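## Task

Take the white pawn and the white king that sit next to the board and set the pawn on A3 and the king on C1, reading square names from the labels along the board's edge. All other squares must keep their original contents. Each piece on the board has to finish standing upright and wholly within its own square, and this must hold with the robot no longer touching or supporting anything.

## Robot and tools

Robot: two arms, left_arm and right_arm, each ending in a two-finger gripper. The names are labels only; left_arm sits on the +y side of the table. Everything uses one scene frame: origin on the table surface midway between the arms, +x out across the table, +z up. Positions are in metres, orientations are quaternions written w first (qw, qx, qy, qz).

Gripper geometry: fingers extend along the gripper's own +z axis and close along its y axis. The reported end_effector_position lies between the pads when closed, roughly 2 cm short of the fingertips; closing pushes the tips about 10 mm further along +z. Reported hand positions may be somewhat off, especially when the arm is stretched out.

The 16-number row (used by every motion tool): left_arm x, y, z, qw, qx, qy, qz, opening, then right_arm x, y, z, qw, qx, qy, qz, opening. Both arms must always be filled in. x, y, z and the quaternion are an absolute pose for that gripper in the scene frame, not an offset. Opening runs from -1 (closed) to +1 (fully open, 0.084 m).

execute_actions(actions): a list of actions; each action is a table of 1 to 15 rows, one row per 1/30 s step; a short table repeats its final row until 15 steps pass. An empty list just reports state and images. Each step the commanded pose is clamped to within 70 mm and 16 degrees of where the gripper actually is, so distant targets need several actions; after an action the arm continues at most to its last clamped pose. Any target lying over 0.6 m from the gripper's current position along any of that gripper's axes gets the action rejected for both arms; if the first action fails this, or any action is malformed, nothing in the call runs. To hold an orientation steady, resend the same quaternion each row instead of copying the drifted reported one.

move(target, speed, blocking): target is one 16-number row of absolute poses; each gripper travels in a straight line toward it, both finishing together, taking 0.5 to 10 s (cut off at 10 s). speed is m/s from 0.002 to 0.5 (default 0.25); rotation is capped at twice that value in rad/s. Openings take effect when the move begins. Paths ignore obstacles and the other arm; grippers may lag, stray or overshoot speed, mostly near full reach. Faster contact and targets set deeper past a surface press harder. The result adds a 'move:' line: done, off_target, moving, held or fault, plus limits (paced = pose clipped; held = some steps blocked, after which the arm may lurch fast) and each gripper's remaining distance. With blocking=false the result returns after 0.5 s while motion continues; other moves and execute_actions are rejected until wait or stop shows it ended.

wait(seconds): 0 to 10; lets time pass with each arm holding its last command; returns early if a running move ends. stop(): brakes a running move; needs stopping distance; fingers keep moving. zoom_image(camera, region): enlarges part of the latest image; region [x0, y0, x1, y1] in pixels, origin top-left, at most 504 by 504. Cameras: cam_head_left, cam_head_right, cam_left_wrist, cam_right_wrist, all 504x504, returned in that order; calibration (intrinsics K, distortion, world-to-camera transform) is given and may be slightly off. finished_scene(scene): ends the given scene permanently and reports success; only call it once pieces are placed and released.

Results: the state line shows each gripper's position, quaternion and velocities. 'Hand target' is the pose the controller is currently driving toward. 'pose unreachable' means a clearance check altered or blocked that arm's command. HELD marks steps where an arm's command was held back. grip_measured is the actual finger opening on the command scale; to keep a grip, command something clearly smaller than it (smaller means squeezing harder, up to roughly 24 N per pad). MOTOR HOT appears from 65 °C; at 80 °C the arm brakes until cooled (OVER-TEMPERATURE FAULT). Holding loads warms motors, even while you are thinking.

Limits and cautions: joint ranges are waist ±6.283, shoulder -2.059 to 2.094, elbow -3.927 to 0.192, forearm roll ±6.283, wrist pitch -1.693 to 3.142, wrist roll ±6.283 rad. Load limits: waist and shoulder 44, elbow and forearm roll 26.4, wrist pitch and wrist roll 17.6 N m; exceeding one triggers a torque fault: the arm backs off, freezes 10 s and drops the rest of the call. A held piece can be tugged briefly, so grip firmly. The robot keeps its last command while you think, so an idle arm should be sent its own last reported pose each call. Avoid: dropping or knocking pieces over or off the table, disturbing other squares, slamming into the board, hard pushing, and arm-to-arm collisions. Lower pieces gently onto square centres, open, and lift clear before finishing; quicker, smooth motion is preferred.

Each tool is called after "Call:" as name(argument=value, ...) on one line, values as JSON.

## Session

Call:
execute_actions(actions=[])

Scene clock: 0.00 s.
left_arm: end_effector_position=(+0.2172, +0.5157, +0.1013) grip_measured=+1.00 end_effector_quat_wxyz=(+0.497, +0.796, -0.197, +0.283) end_effector_velocity=(-0.000, -0.001, -0.000) end_effector_angular_velocity=(-0.002, +0.001, +0.000) | right_arm: end_effector_position=(+0.3051, -0.1249, +0.3161) grip_measured=+1.00 end_effector_quat_wxyz=(-0.277, +0.409, +0.828, -0.266) end_effector_velocity=(+0.000, -0.000, -0.000) end_effector_angular_velocity=(-0.001, +0.001, -0.001)
Joint positions: left_arm=[ 1.097  0.422 -0.984 -0.538  1.7    2.036  0.084] | right_arm=[ 0.695  0.613 -2.173  0.278  2.309 -1.52   0.084]
Joint velocities: left_arm=[ 0.001  0.     0.002  0.001  0.    -0.    -0.   ] | right_arm=[-0.001  0.001  0.    -0.     0.     0.    -0.   ]
Motor temperatures (°C, as the motors report them): left_arm=[26 30 33 33 30 31] | right_arm=[26 26 30 27 30 31]
Hand target (left_arm): +0.217, +0.516, +0.101; +0.497, +0.796, -0.197, +0.283
Hand target (right_arm): +0.305, -0.125, +0.316; -0.277, +0.409, +0.828, -0.266

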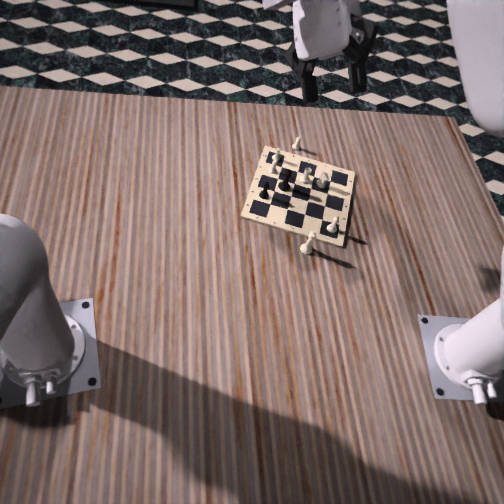

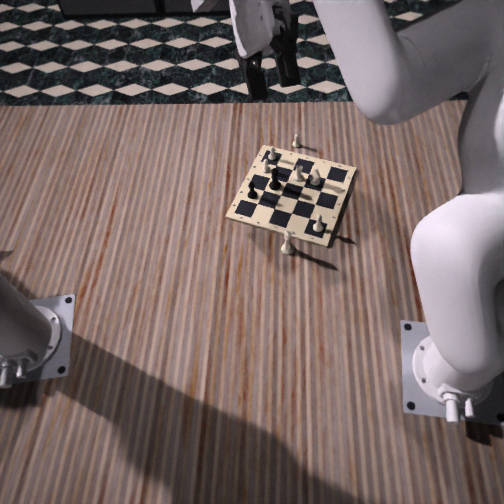

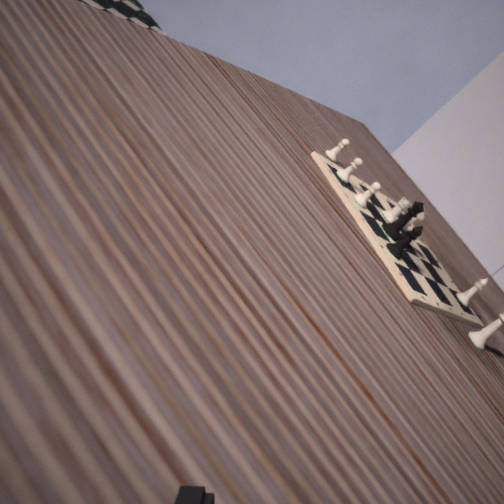

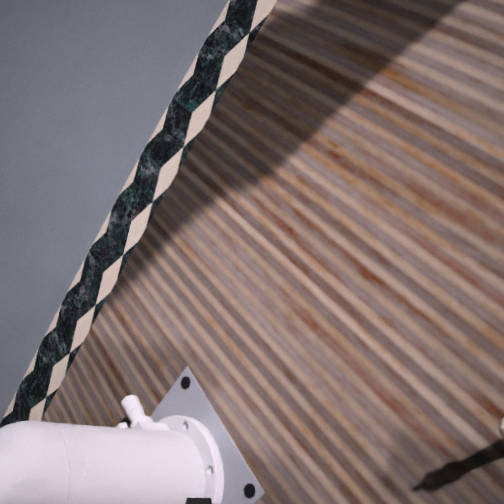

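Call:
zoom_image(camera="cam_head_right", region=[210, 125, 370, 265])

Call:
move(target=[0.2172,0.5157,0.1013,0.497,0.796,-0.197,0.283,1,0.22,-0.16,0.25,0,1,0,0,0.2])

Region (210, 125, 370, 265) of cam_head_right's 504x504 image, scaled by 3.150, with more detail than that image has; it fills the top 441 rows of this view, and the rest is white.

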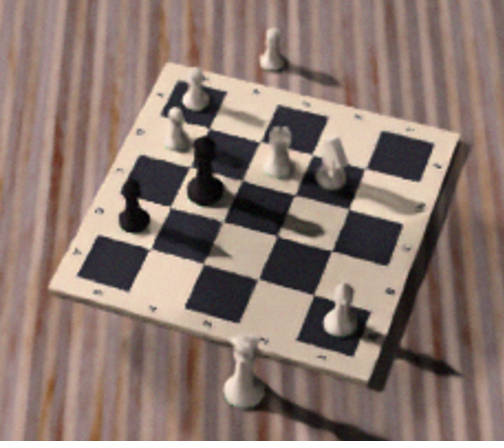

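Scene clock: 21.50 s.
left_arm: end_effector_position=(+0.2172, +0.5157, +0.1013) grip_measured=+1.00 end_effector_quat_wxyz=(+0.497, +0.796, -0.197, +0.283) end_effector_velocity=(-0.000, -0.000, -0.000) end_effector_angular_velocity=(-0.001, +0.001, -0.001) | right_arm: end_effector_position=(+0.2200, -0.1599, +0.2505) grip_measured=+0.19 end_effector_quat_wxyz=(-0.001, +1.000, -0.000, -0.000) end_effector_velocity=(-0.001, -0.000, -0.000) end_effector_angular_velocity=(-0.001, +0.000, -0.003)
Joint positions: left_arm=[ 1.097  0.421 -0.983 -0.538  1.699  2.035  0.084] | right_arm=[ 0.932 -0.426 -0.79   0.002  1.216  0.835  0.052]
Joint velocities: left_arm=[-0.     0.     0.001  0.001 -0.    -0.     0.   ] | right_arm=[ 0.001 -0.001  0.002 -0.001 -0.     0.004 -0.   ]
Motor temperatures (°C, as the motors report them): left_arm=[26 31 35 33 30 31] | right_arm=[26 27 33 27 30 31]
Hand target (left_arm): +0.217, +0.516, +0.101; +0.497, +0.796, -0.197, +0.283
Hand target (right_arm): +0.220, -0.160, +0.250; -0.001, +1.000, -0.000, -0.000
Off the commanded pose (left_arm): 0.000 m, 0 deg.
Off the commanded pose (right_arm): 0.001 m, 0 deg.
move: done
camera_calibration (this result's frames):
cam_left_wrist: T_world_to_cam=[[-0.587073, -0.440162, 0.679413, 0.315875], [-0.767834, 0.0368761, -0.639587, 0.275065], [0.256468, -0.897161, -0.359621, 0.57682], [0, 0, 0, 1]] pos_world=[0.24871, 0.646393, 0.168755]
cam_right_wrist: T_world_to_cam=[[-0.0218576, -0.999654, 0.0146482, -0.127126], [-0.99976, 0.0218318, -0.00192132, 0.292676], [0.00160086, -0.0146867, -0.999891, 0.379713], [0, 0, 0, 1]] pos_world=[0.289219, -0.127895, 0.382096]

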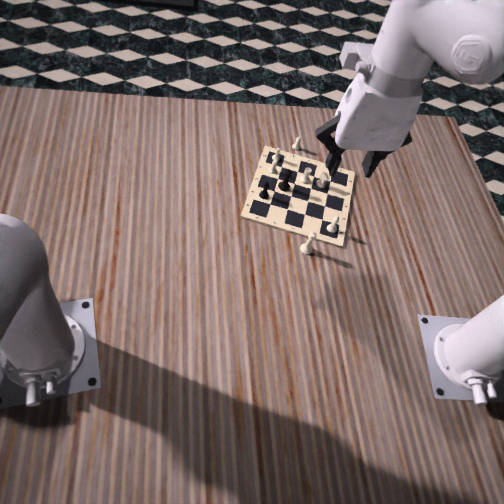

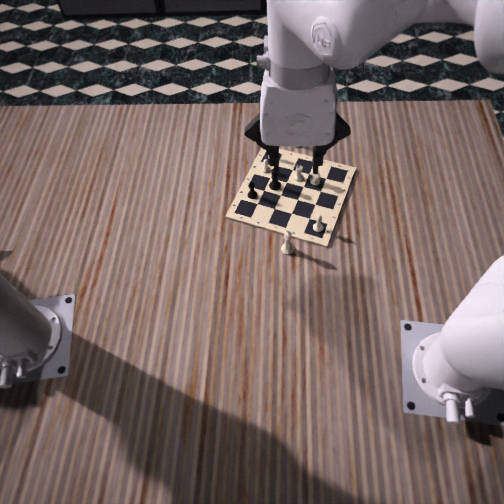

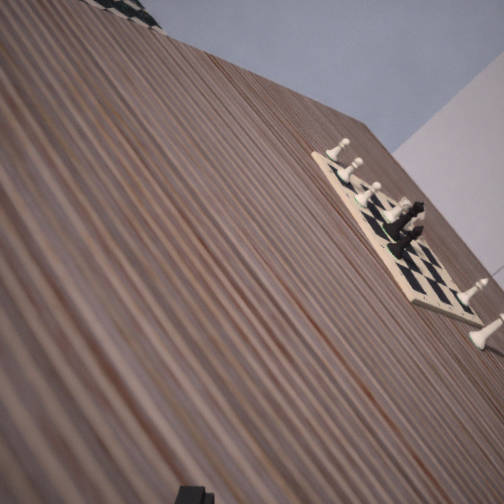

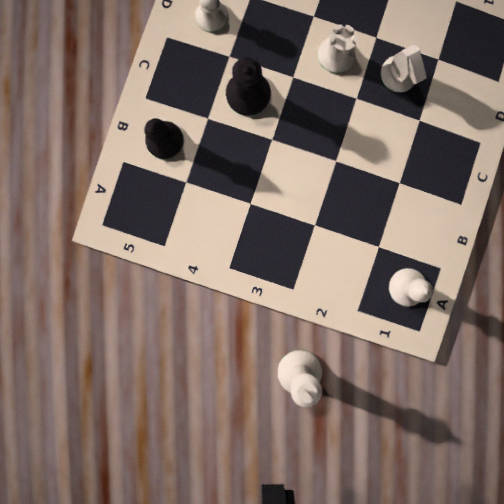

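Call:
move(target=[0.2172,0.5157,0.1013,0.497,0.796,-0.197,0.283,1,0.218,-0.159,0.032,0,1,0,0,0.2])

Call:
move(target=[0.2172,0.5157,0.1013,0.497,0.796,-0.197,0.283,1,0.218,-0.159,0.032,0,1,0,0,-1])

Call:
move(target=[0.2172,0.5157,0.1013,0.497,0.796,-0.197,0.283,1,0.218,-0.159,0.11,0,1,0,0,-1])

Call:
move(target=[0.2172,0.5157,0.1013,0.497,0.796,-0.197,0.283,1,0.338,-0.243,0.11,0,1,0,0,-1])

Call:
move(target=[0.2172,0.5157,0.1013,0.497,0.796,-0.197,0.283,1,0.338,-0.243,0.046,0,1,0,0,-1], speed=0.1)

Call:
zoom_image(camera="cam_head_left", region=[230, 125, 390, 265])

Call:
zoom_image(camera="cam_left_wrist", region=[300, 130, 504, 350])

Scene clock: 43.07 s.
left_arm: end_effector_position=(+0.2172, +0.5157, +0.1013) grip_measured=+1.00 end_effector_quat_wxyz=(+0.497, +0.796, -0.197, +0.283) end_effector_velocity=(+0.000, +0.001, +0.000) end_effector_angular_velocity=(+0.001, -0.001, -0.000) | right_arm: end_effector_position=(+0.2184, -0.1589, +0.0325) grip_measured=+0.19 end_effector_quat_wxyz=(-0.000, +1.000, -0.000, +0.001) end_effector_velocity=(-0.003, -0.004, -0.004) end_effector_angular_velocity=(-0.009, +0.008, -0.000)
Joint positions: left_arm=[ 1.097  0.421 -0.983 -0.538  1.699  2.035  0.084] | right_arm=[ 0.939 -0.006 -0.474 -0.002  0.479  0.844  0.052]
Joint velocities: left_arm=[-0.     0.    -0.002 -0.     0.     0.     0.   ] | right_arm=[-0.     0.006  0.007 -0.001 -0.001  0.    -0.   ]
Motor temperatures (°C, as the motors report them): left_arm=[26 31 35 33 30 31] | right_arm=[26 27 34 27 30 31]
Hand target (left_arm): +0.217, +0.516, +0.101; +0.497, +0.796, -0.197, +0.283
Hand target (right_arm): +0.218, -0.159, +0.032; +0.000, +1.000, -0.000, +0.000
Off the commanded pose (left_arm): 0.000 m, 0 deg.
Off the commanded pose (right_arm): 0.001 m, 0 deg.
move: done
camera_calibration (this result's frames):
cam_left_wrist: T_world_to_cam=[[-0.587074, -0.440163, 0.679412, 0.315875], [-0.767833, 0.0368752, -0.639588, 0.275066], [0.256469, -0.89716, -0.35962, 0.576819], [0, 0, 0, 1]] pos_world=[0.24871, 0.646393, 0.168756]
cam_right_wrist: T_world_to_cam=[[-0.0219798, -0.999641, 0.0153307, -0.122898], [-0.99975, 0.021914, -0.00444291, 0.290792], [0.00410535, -0.0154245, -0.999873, 0.161078], [0, 0, 0, 1]] pos_world=[0.287356, -0.126742, 0.164234]

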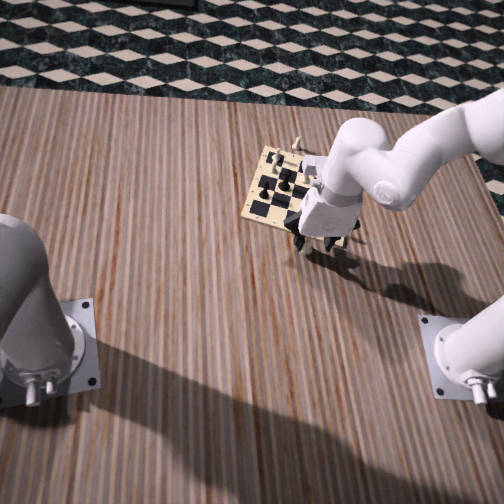

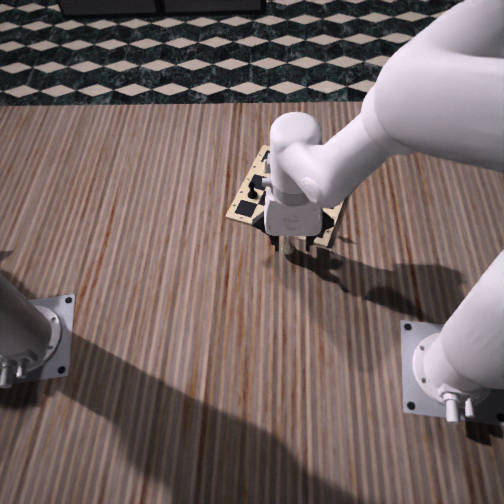

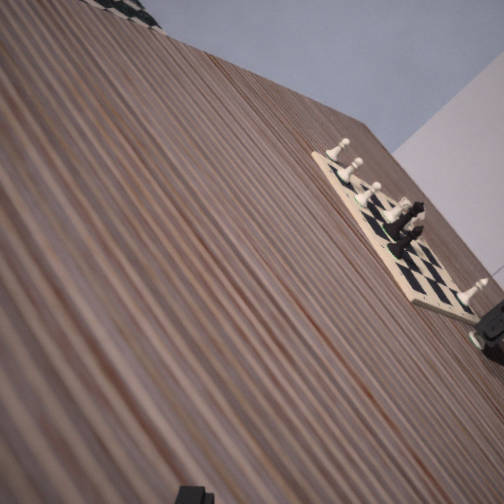

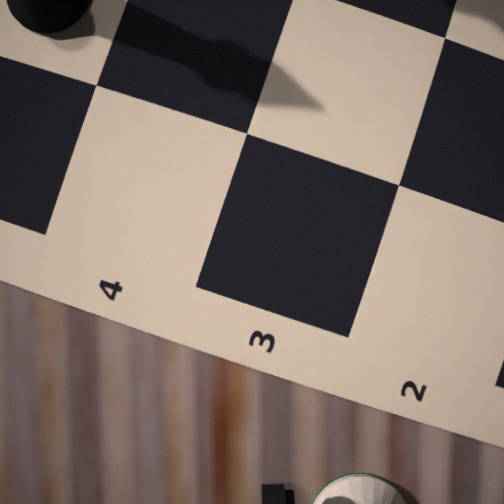

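Scene clock: 43.77 s.
left_arm: end_effector_position=(+0.2172, +0.5157, +0.1013) grip_measured=+1.00 end_effector_quat_wxyz=(+0.497, +0.796, -0.197, +0.283) end_effector_velocity=(-0.000, -0.000, -0.000) end_effector_angular_velocity=(-0.002, +0.000, +0.002) | right_arm: end_effector_position=(+0.2183, -0.1587, +0.0323) grip_measured=-0.70 end_effector_quat_wxyz=(-0.000, +1.000, -0.000, +0.000) end_effector_velocity=(-0.000, +0.000, -0.000) end_effector_angular_velocity=(-0.000, +0.000, -0.001)
Joint positions: left_arm=[ 1.097  0.421 -0.983 -0.538  1.699  2.035  0.084] | right_arm=[ 0.939 -0.005 -0.475 -0.     0.479  0.842  0.013]
Joint velocities: left_arm=[ 0.002  0.     0.002 -0.001  0.    -0.     0.   ] | right_arm=[ 0.     0.001 -0.     0.    -0.     0.001 -0.   ]
Motor temperatures (°C, as the motors report them): left_arm=[26 31 35 33 30 31] | right_arm=[26 27 34 27 30 31]
Hand target (left_arm): +0.217, +0.516, +0.101; +0.497, +0.796, -0.197, +0.283
Hand target (right_arm): +0.218, -0.159, +0.032; +0.000, +1.000, -0.000, +0.000
Off the commanded pose (left_arm): 0.000 m, 0 deg.
Off the commanded pose (right_arm): 0.000 m, 0 deg.
move: done
camera_calibration (this result's frames):
cam_left_wrist: T_world_to_cam=[[-0.587074, -0.440163, 0.679412, 0.315875], [-0.767833, 0.0368748, -0.639588, 0.275066], [0.25647, -0.89716, -0.35962, 0.576819], [0, 0, 0, 1]] pos_world=[0.24871, 0.646393, 0.168756]
cam_right_wrist: T_world_to_cam=[[-0.0211967, -0.999657, 0.0154018, -0.122945], [-0.99977, 0.0211458, -0.00346077, 0.290459], [0.0031339, -0.0154716, -0.999875, 0.161068], [0, 0, 0, 1]] pos_world=[0.287281, -0.126553, 0.163946]

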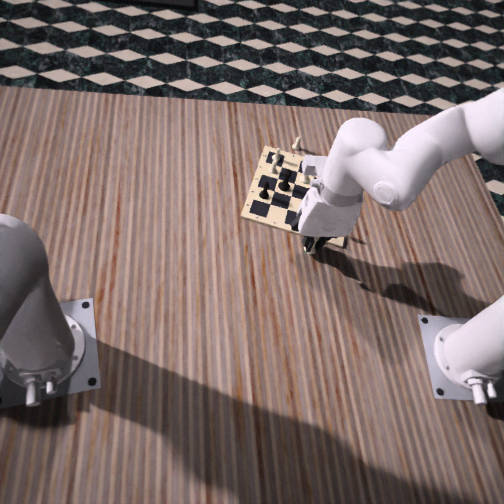

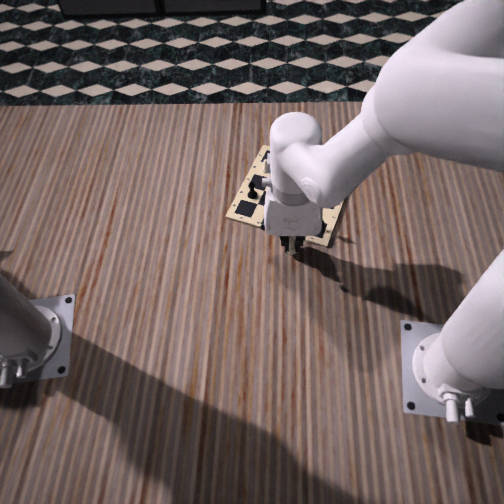

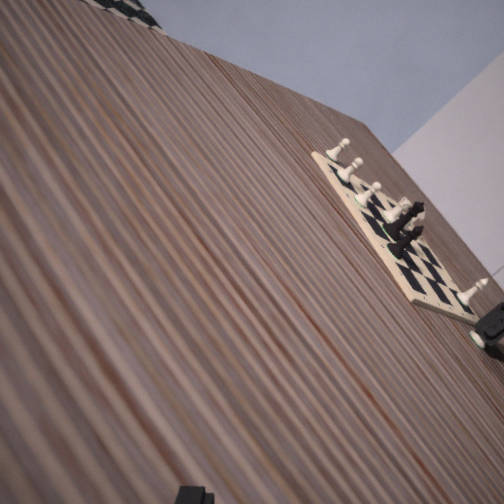

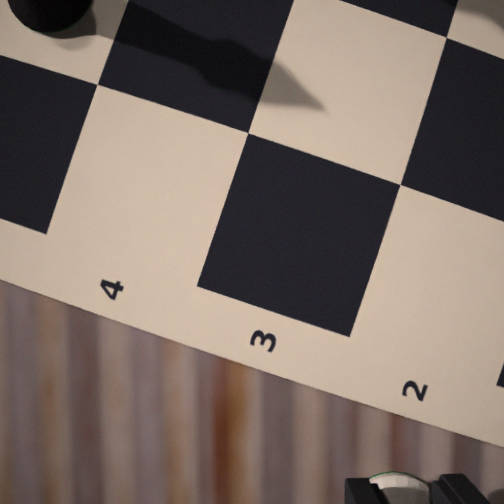

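Scene clock: 44.60 s.
left_arm: end_effector_position=(+0.2172, +0.5157, +0.1013) grip_measured=+1.00 end_effector_quat_wxyz=(+0.497, +0.796, -0.197, +0.283) end_effector_velocity=(-0.000, +0.000, +0.000) end_effector_angular_velocity=(+0.000, +0.000, -0.000) | right_arm: end_effector_position=(+0.2176, -0.1592, +0.1094) grip_measured=-0.70 end_effector_quat_wxyz=(+0.001, +1.000, +0.000, -0.001) end_effector_velocity=(+0.003, +0.004, +0.005) end_effector_angular_velocity=(+0.011, -0.010, +0.000)
Joint positions: left_arm=[ 1.097  0.421 -0.983 -0.538  1.699  2.035  0.084] | right_arm=[ 0.939 -0.231 -0.528  0.001  0.761  0.842  0.013]
Joint velocities: left_arm=[ 0.  0. -0.  0.  0. -0.  0.] | right_arm=[ 0.001 -0.005 -0.008 -0.    -0.001  0.001 -0.   ]
Motor temperatures (°C, as the motors report them): left_arm=[26 31 35 33 30 31] | right_arm=[26 27 34 27 30 31]
Hand target (left_arm): +0.217, +0.516, +0.101; +0.497, +0.796, -0.197, +0.283
Hand target (right_arm): +0.218, -0.159, +0.110; -0.000, +1.000, +0.000, -0.000
Off the commanded pose (left_arm): 0.000 m, 0 deg.
Off the commanded pose (right_arm): 0.001 m, 0 deg.
move: done
camera_calibration (this result's frames):
cam_left_wrist: T_world_to_cam=[[-0.587074, -0.440163, 0.679412, 0.315875], [-0.767833, 0.0368749, -0.639588, 0.275066], [0.25647, -0.89716, -0.35962, 0.576819], [0, 0, 0, 1]] pos_world=[0.24871, 0.646393, 0.168756]
cam_right_wrist: T_world_to_cam=[[-0.0209021, -0.999633, 0.0172326, -0.124923], [-0.999781, 0.0208807, -0.0014222, 0.289858], [0.00106186, -0.0172585, -0.99985, 0.238348], [0, 0, 0, 1]] pos_world=[0.28693, -0.126816, 0.240877]

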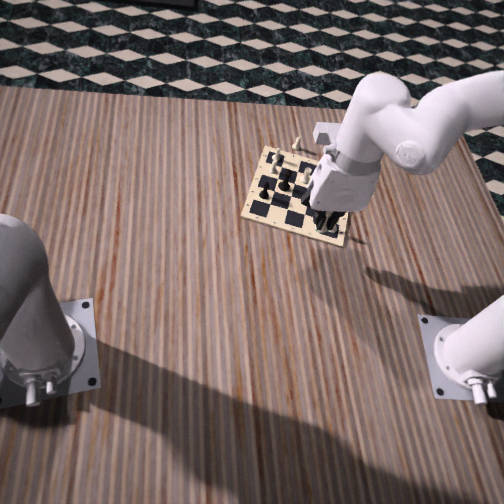

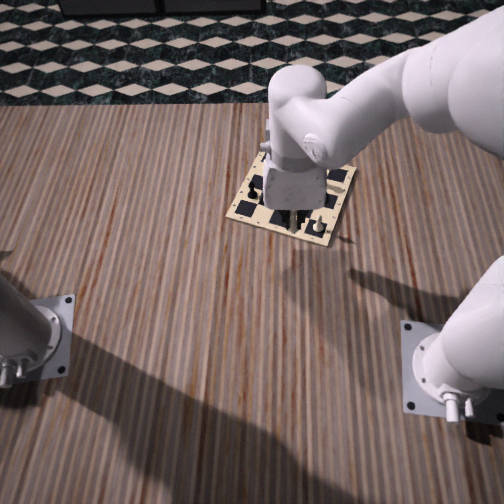

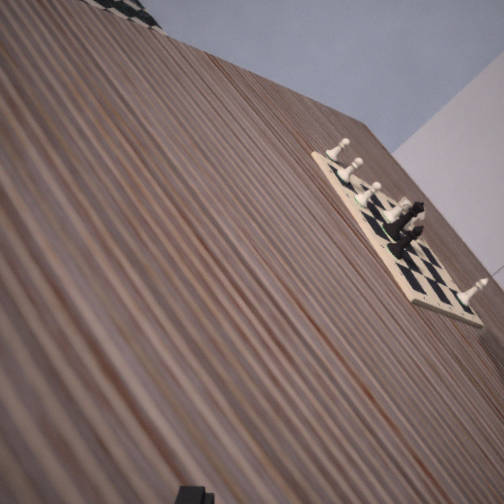

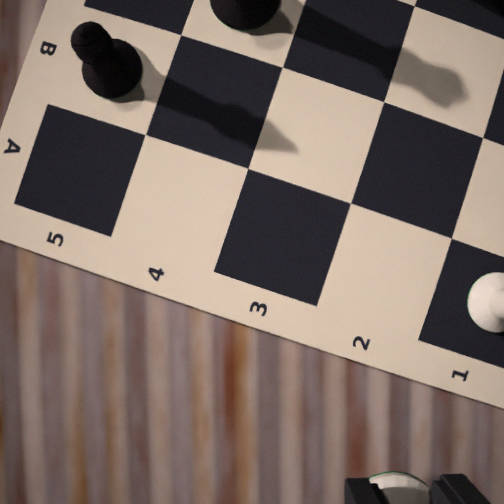

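Scene clock: 45.57 s.
left_arm: end_effector_position=(+0.2172, +0.5157, +0.1013) grip_measured=+1.00 end_effector_quat_wxyz=(+0.497, +0.796, -0.197, +0.283) end_effector_velocity=(-0.000, -0.001, -0.000) end_effector_angular_velocity=(-0.001, +0.001, -0.001) | right_arm: end_effector_position=(+0.3377, -0.2429, +0.1099) grip_measured=-0.70 end_effector_quat_wxyz=(+0.000, +1.000, +0.000, +0.000) end_effector_velocity=(+0.001, -0.000, +0.002) end_effector_angular_velocity=(+0.001, -0.002, +0.000)
Joint positions: left_arm=[ 1.097  0.421 -0.983 -0.538  1.699  2.035  0.084] | right_arm=[ 0.567 -0.081 -0.683 -0.     0.764  0.469  0.013]
Joint velocities: left_arm=[-0.001 -0.     0.001  0.001 -0.    -0.     0.   ] | right_arm=[-0.002 -0.001 -0.003  0.     0.002 -0.003 -0.   ]
Motor temperatures (°C, as the motors report them): left_arm=[26 31 35 33 30 31] | right_arm=[26 27 34 27 30 31]
Hand target (left_arm): +0.217, +0.516, +0.101; +0.497, +0.796, -0.197, +0.283
Hand target (right_arm): +0.338, -0.243, +0.110; -0.000, +1.000, +0.000, +0.000
Off the commanded pose (left_arm): 0.000 m, 0 deg.
Off the commanded pose (right_arm): 0.000 m, 0 deg.
move: done
camera_calibration (this result's frames):
cam_left_wrist: T_world_to_cam=[[-0.587074, -0.440163, 0.679412, 0.315875], [-0.767833, 0.0368752, -0.639588, 0.275066], [0.256469, -0.89716, -0.35962, 0.576819], [0, 0, 0, 1]] pos_world=[0.24871, 0.646393, 0.168756]
cam_right_wrist: T_world_to_cam=[[-0.0203261, -0.999662, 0.0162312, -0.206126], [-0.99979, 0.0202785, -0.00308952, 0.411691], [0.00275933, -0.0162906, -0.999863, 0.236909], [0, 0, 0, 1]] pos_world=[0.406761, -0.210546, 0.241494]

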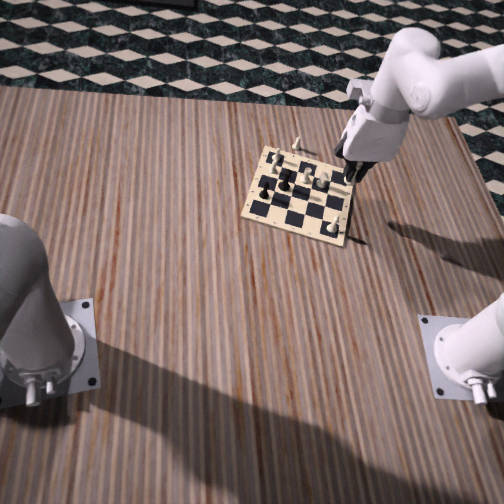

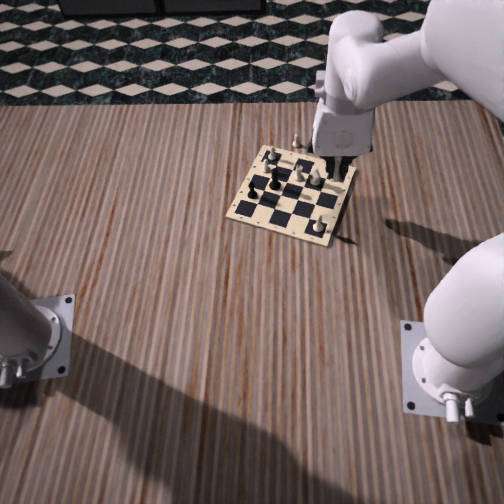

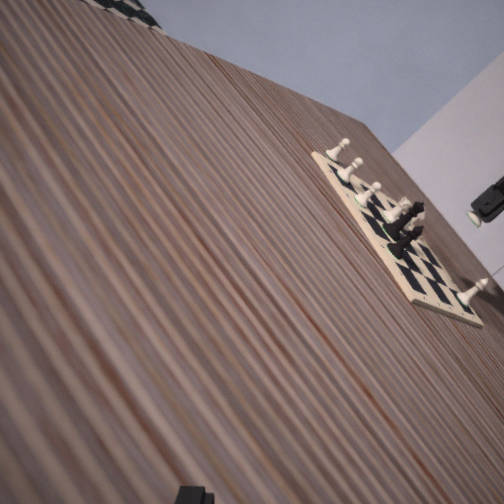

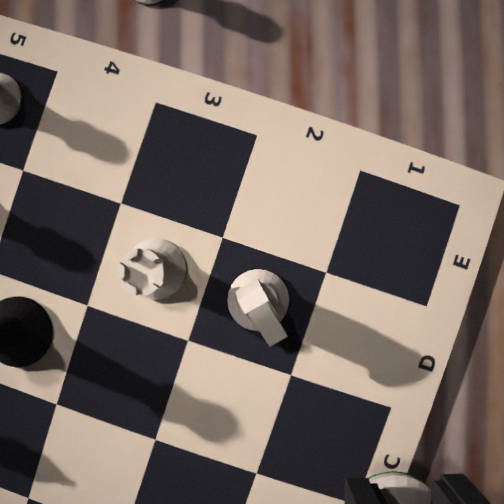

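Scene clock: 46.60 s.
left_arm: end_effector_position=(+0.2172, +0.5157, +0.1013) grip_measured=+1.00 end_effector_quat_wxyz=(+0.497, +0.796, -0.197, +0.283) end_effector_velocity=(+0.000, +0.000, -0.000) end_effector_angular_velocity=(+0.000, +0.001, +0.001) | right_arm: end_effector_position=(+0.3383, -0.2429, +0.0463) grip_measured=-0.70 end_effector_quat_wxyz=(-0.000, +1.000, -0.000, +0.001) end_effector_velocity=(-0.003, -0.002, -0.003) end_effector_angular_velocity=(-0.004, +0.007, -0.001)
Joint positions: left_arm=[ 1.097  0.421 -0.983 -0.538  1.699  2.035  0.084] | right_arm=[ 0.566  0.078 -0.639 -0.     0.56   0.47   0.013]
Joint velocities: left_arm=[ 0.     0.    -0.    -0.    -0.    -0.001  0.   ] | right_arm=[-0.     0.003  0.005  0.     0.     0.    -0.   ]
Motor temperatures (°C, as the motors report them): left_arm=[26 31 35 33 30 31] | right_arm=[26 27 34 27 30 31]
Hand target (left_arm): +0.217, +0.516, +0.101; +0.497, +0.796, -0.197, +0.283
Hand target (right_arm): +0.338, -0.243, +0.046; +0.000, +1.000, -0.000, +0.000
Off the commanded pose (left_arm): 0.000 m, 0 deg.
Off the commanded pose (right_arm): 0.000 m, 0 deg.
move: done
camera_calibration (this result's frames):
cam_left_wrist: T_world_to_cam=[[-0.587074, -0.440163, 0.679412, 0.315875], [-0.767833, 0.0368749, -0.639588, 0.275066], [0.25647, -0.89716, -0.35962, 0.576819], [0, 0, 0, 1]] pos_world=[0.24871, 0.646393, 0.168756]
cam_right_wrist: T_world_to_cam=[[-0.0213443, -0.999646, 0.0159007, -0.204765], [-0.999766, 0.0212864, -0.00380471, 0.412334], [0.0034649, -0.0159782, -0.999866, 0.173203], [0, 0, 0, 1]] pos_world=[0.407267, -0.210702, 0.178005]

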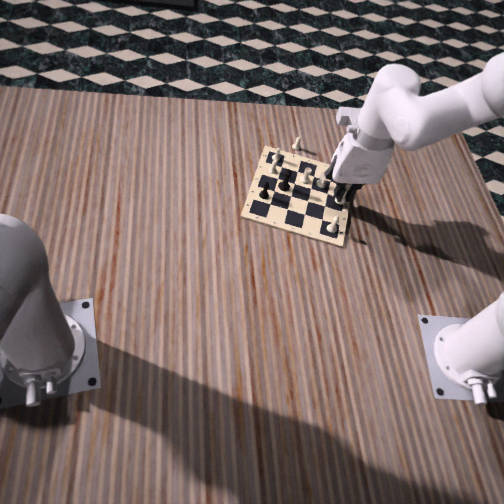

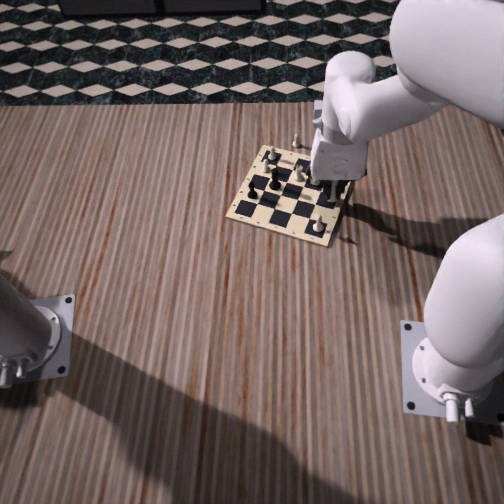

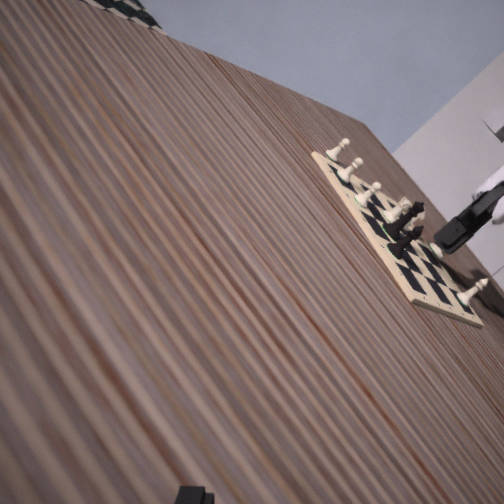

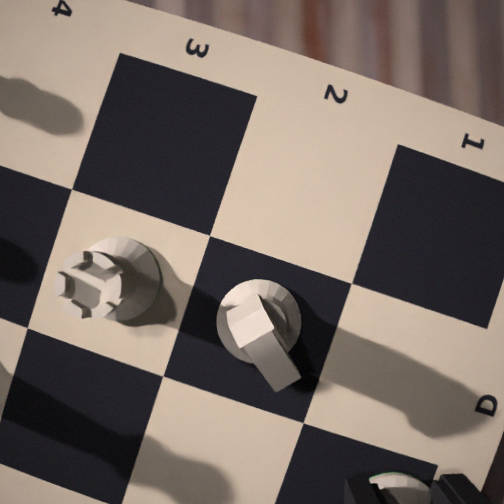

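Region (230, 125, 390, 265) of cam_head_left's 504x504 image, scaled by 3.150, with more detail than that image has; it fills the top 441 rows of this view, and the rest is white.

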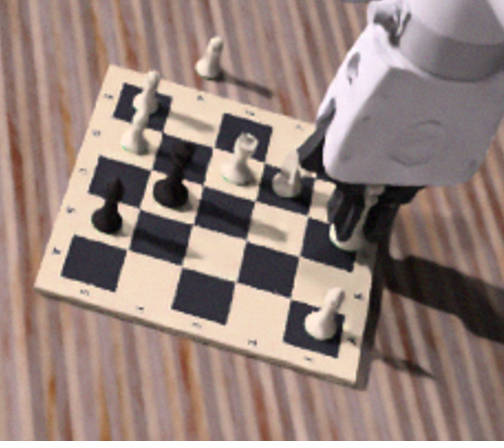

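Region (300, 130, 504, 350) of cam_left_wrist's 504x504 image, scaled by 2.291, with more detail than that image has; it fills the left 467 columns of this view, and the rest is white.

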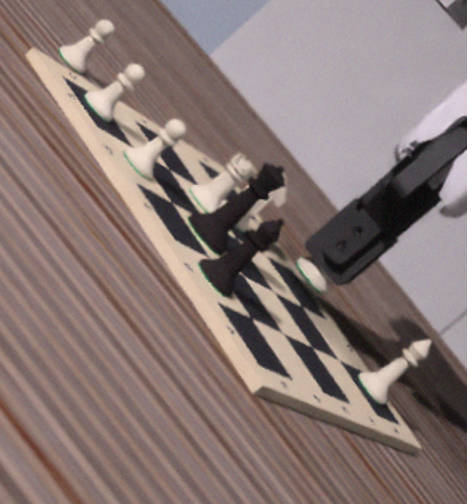

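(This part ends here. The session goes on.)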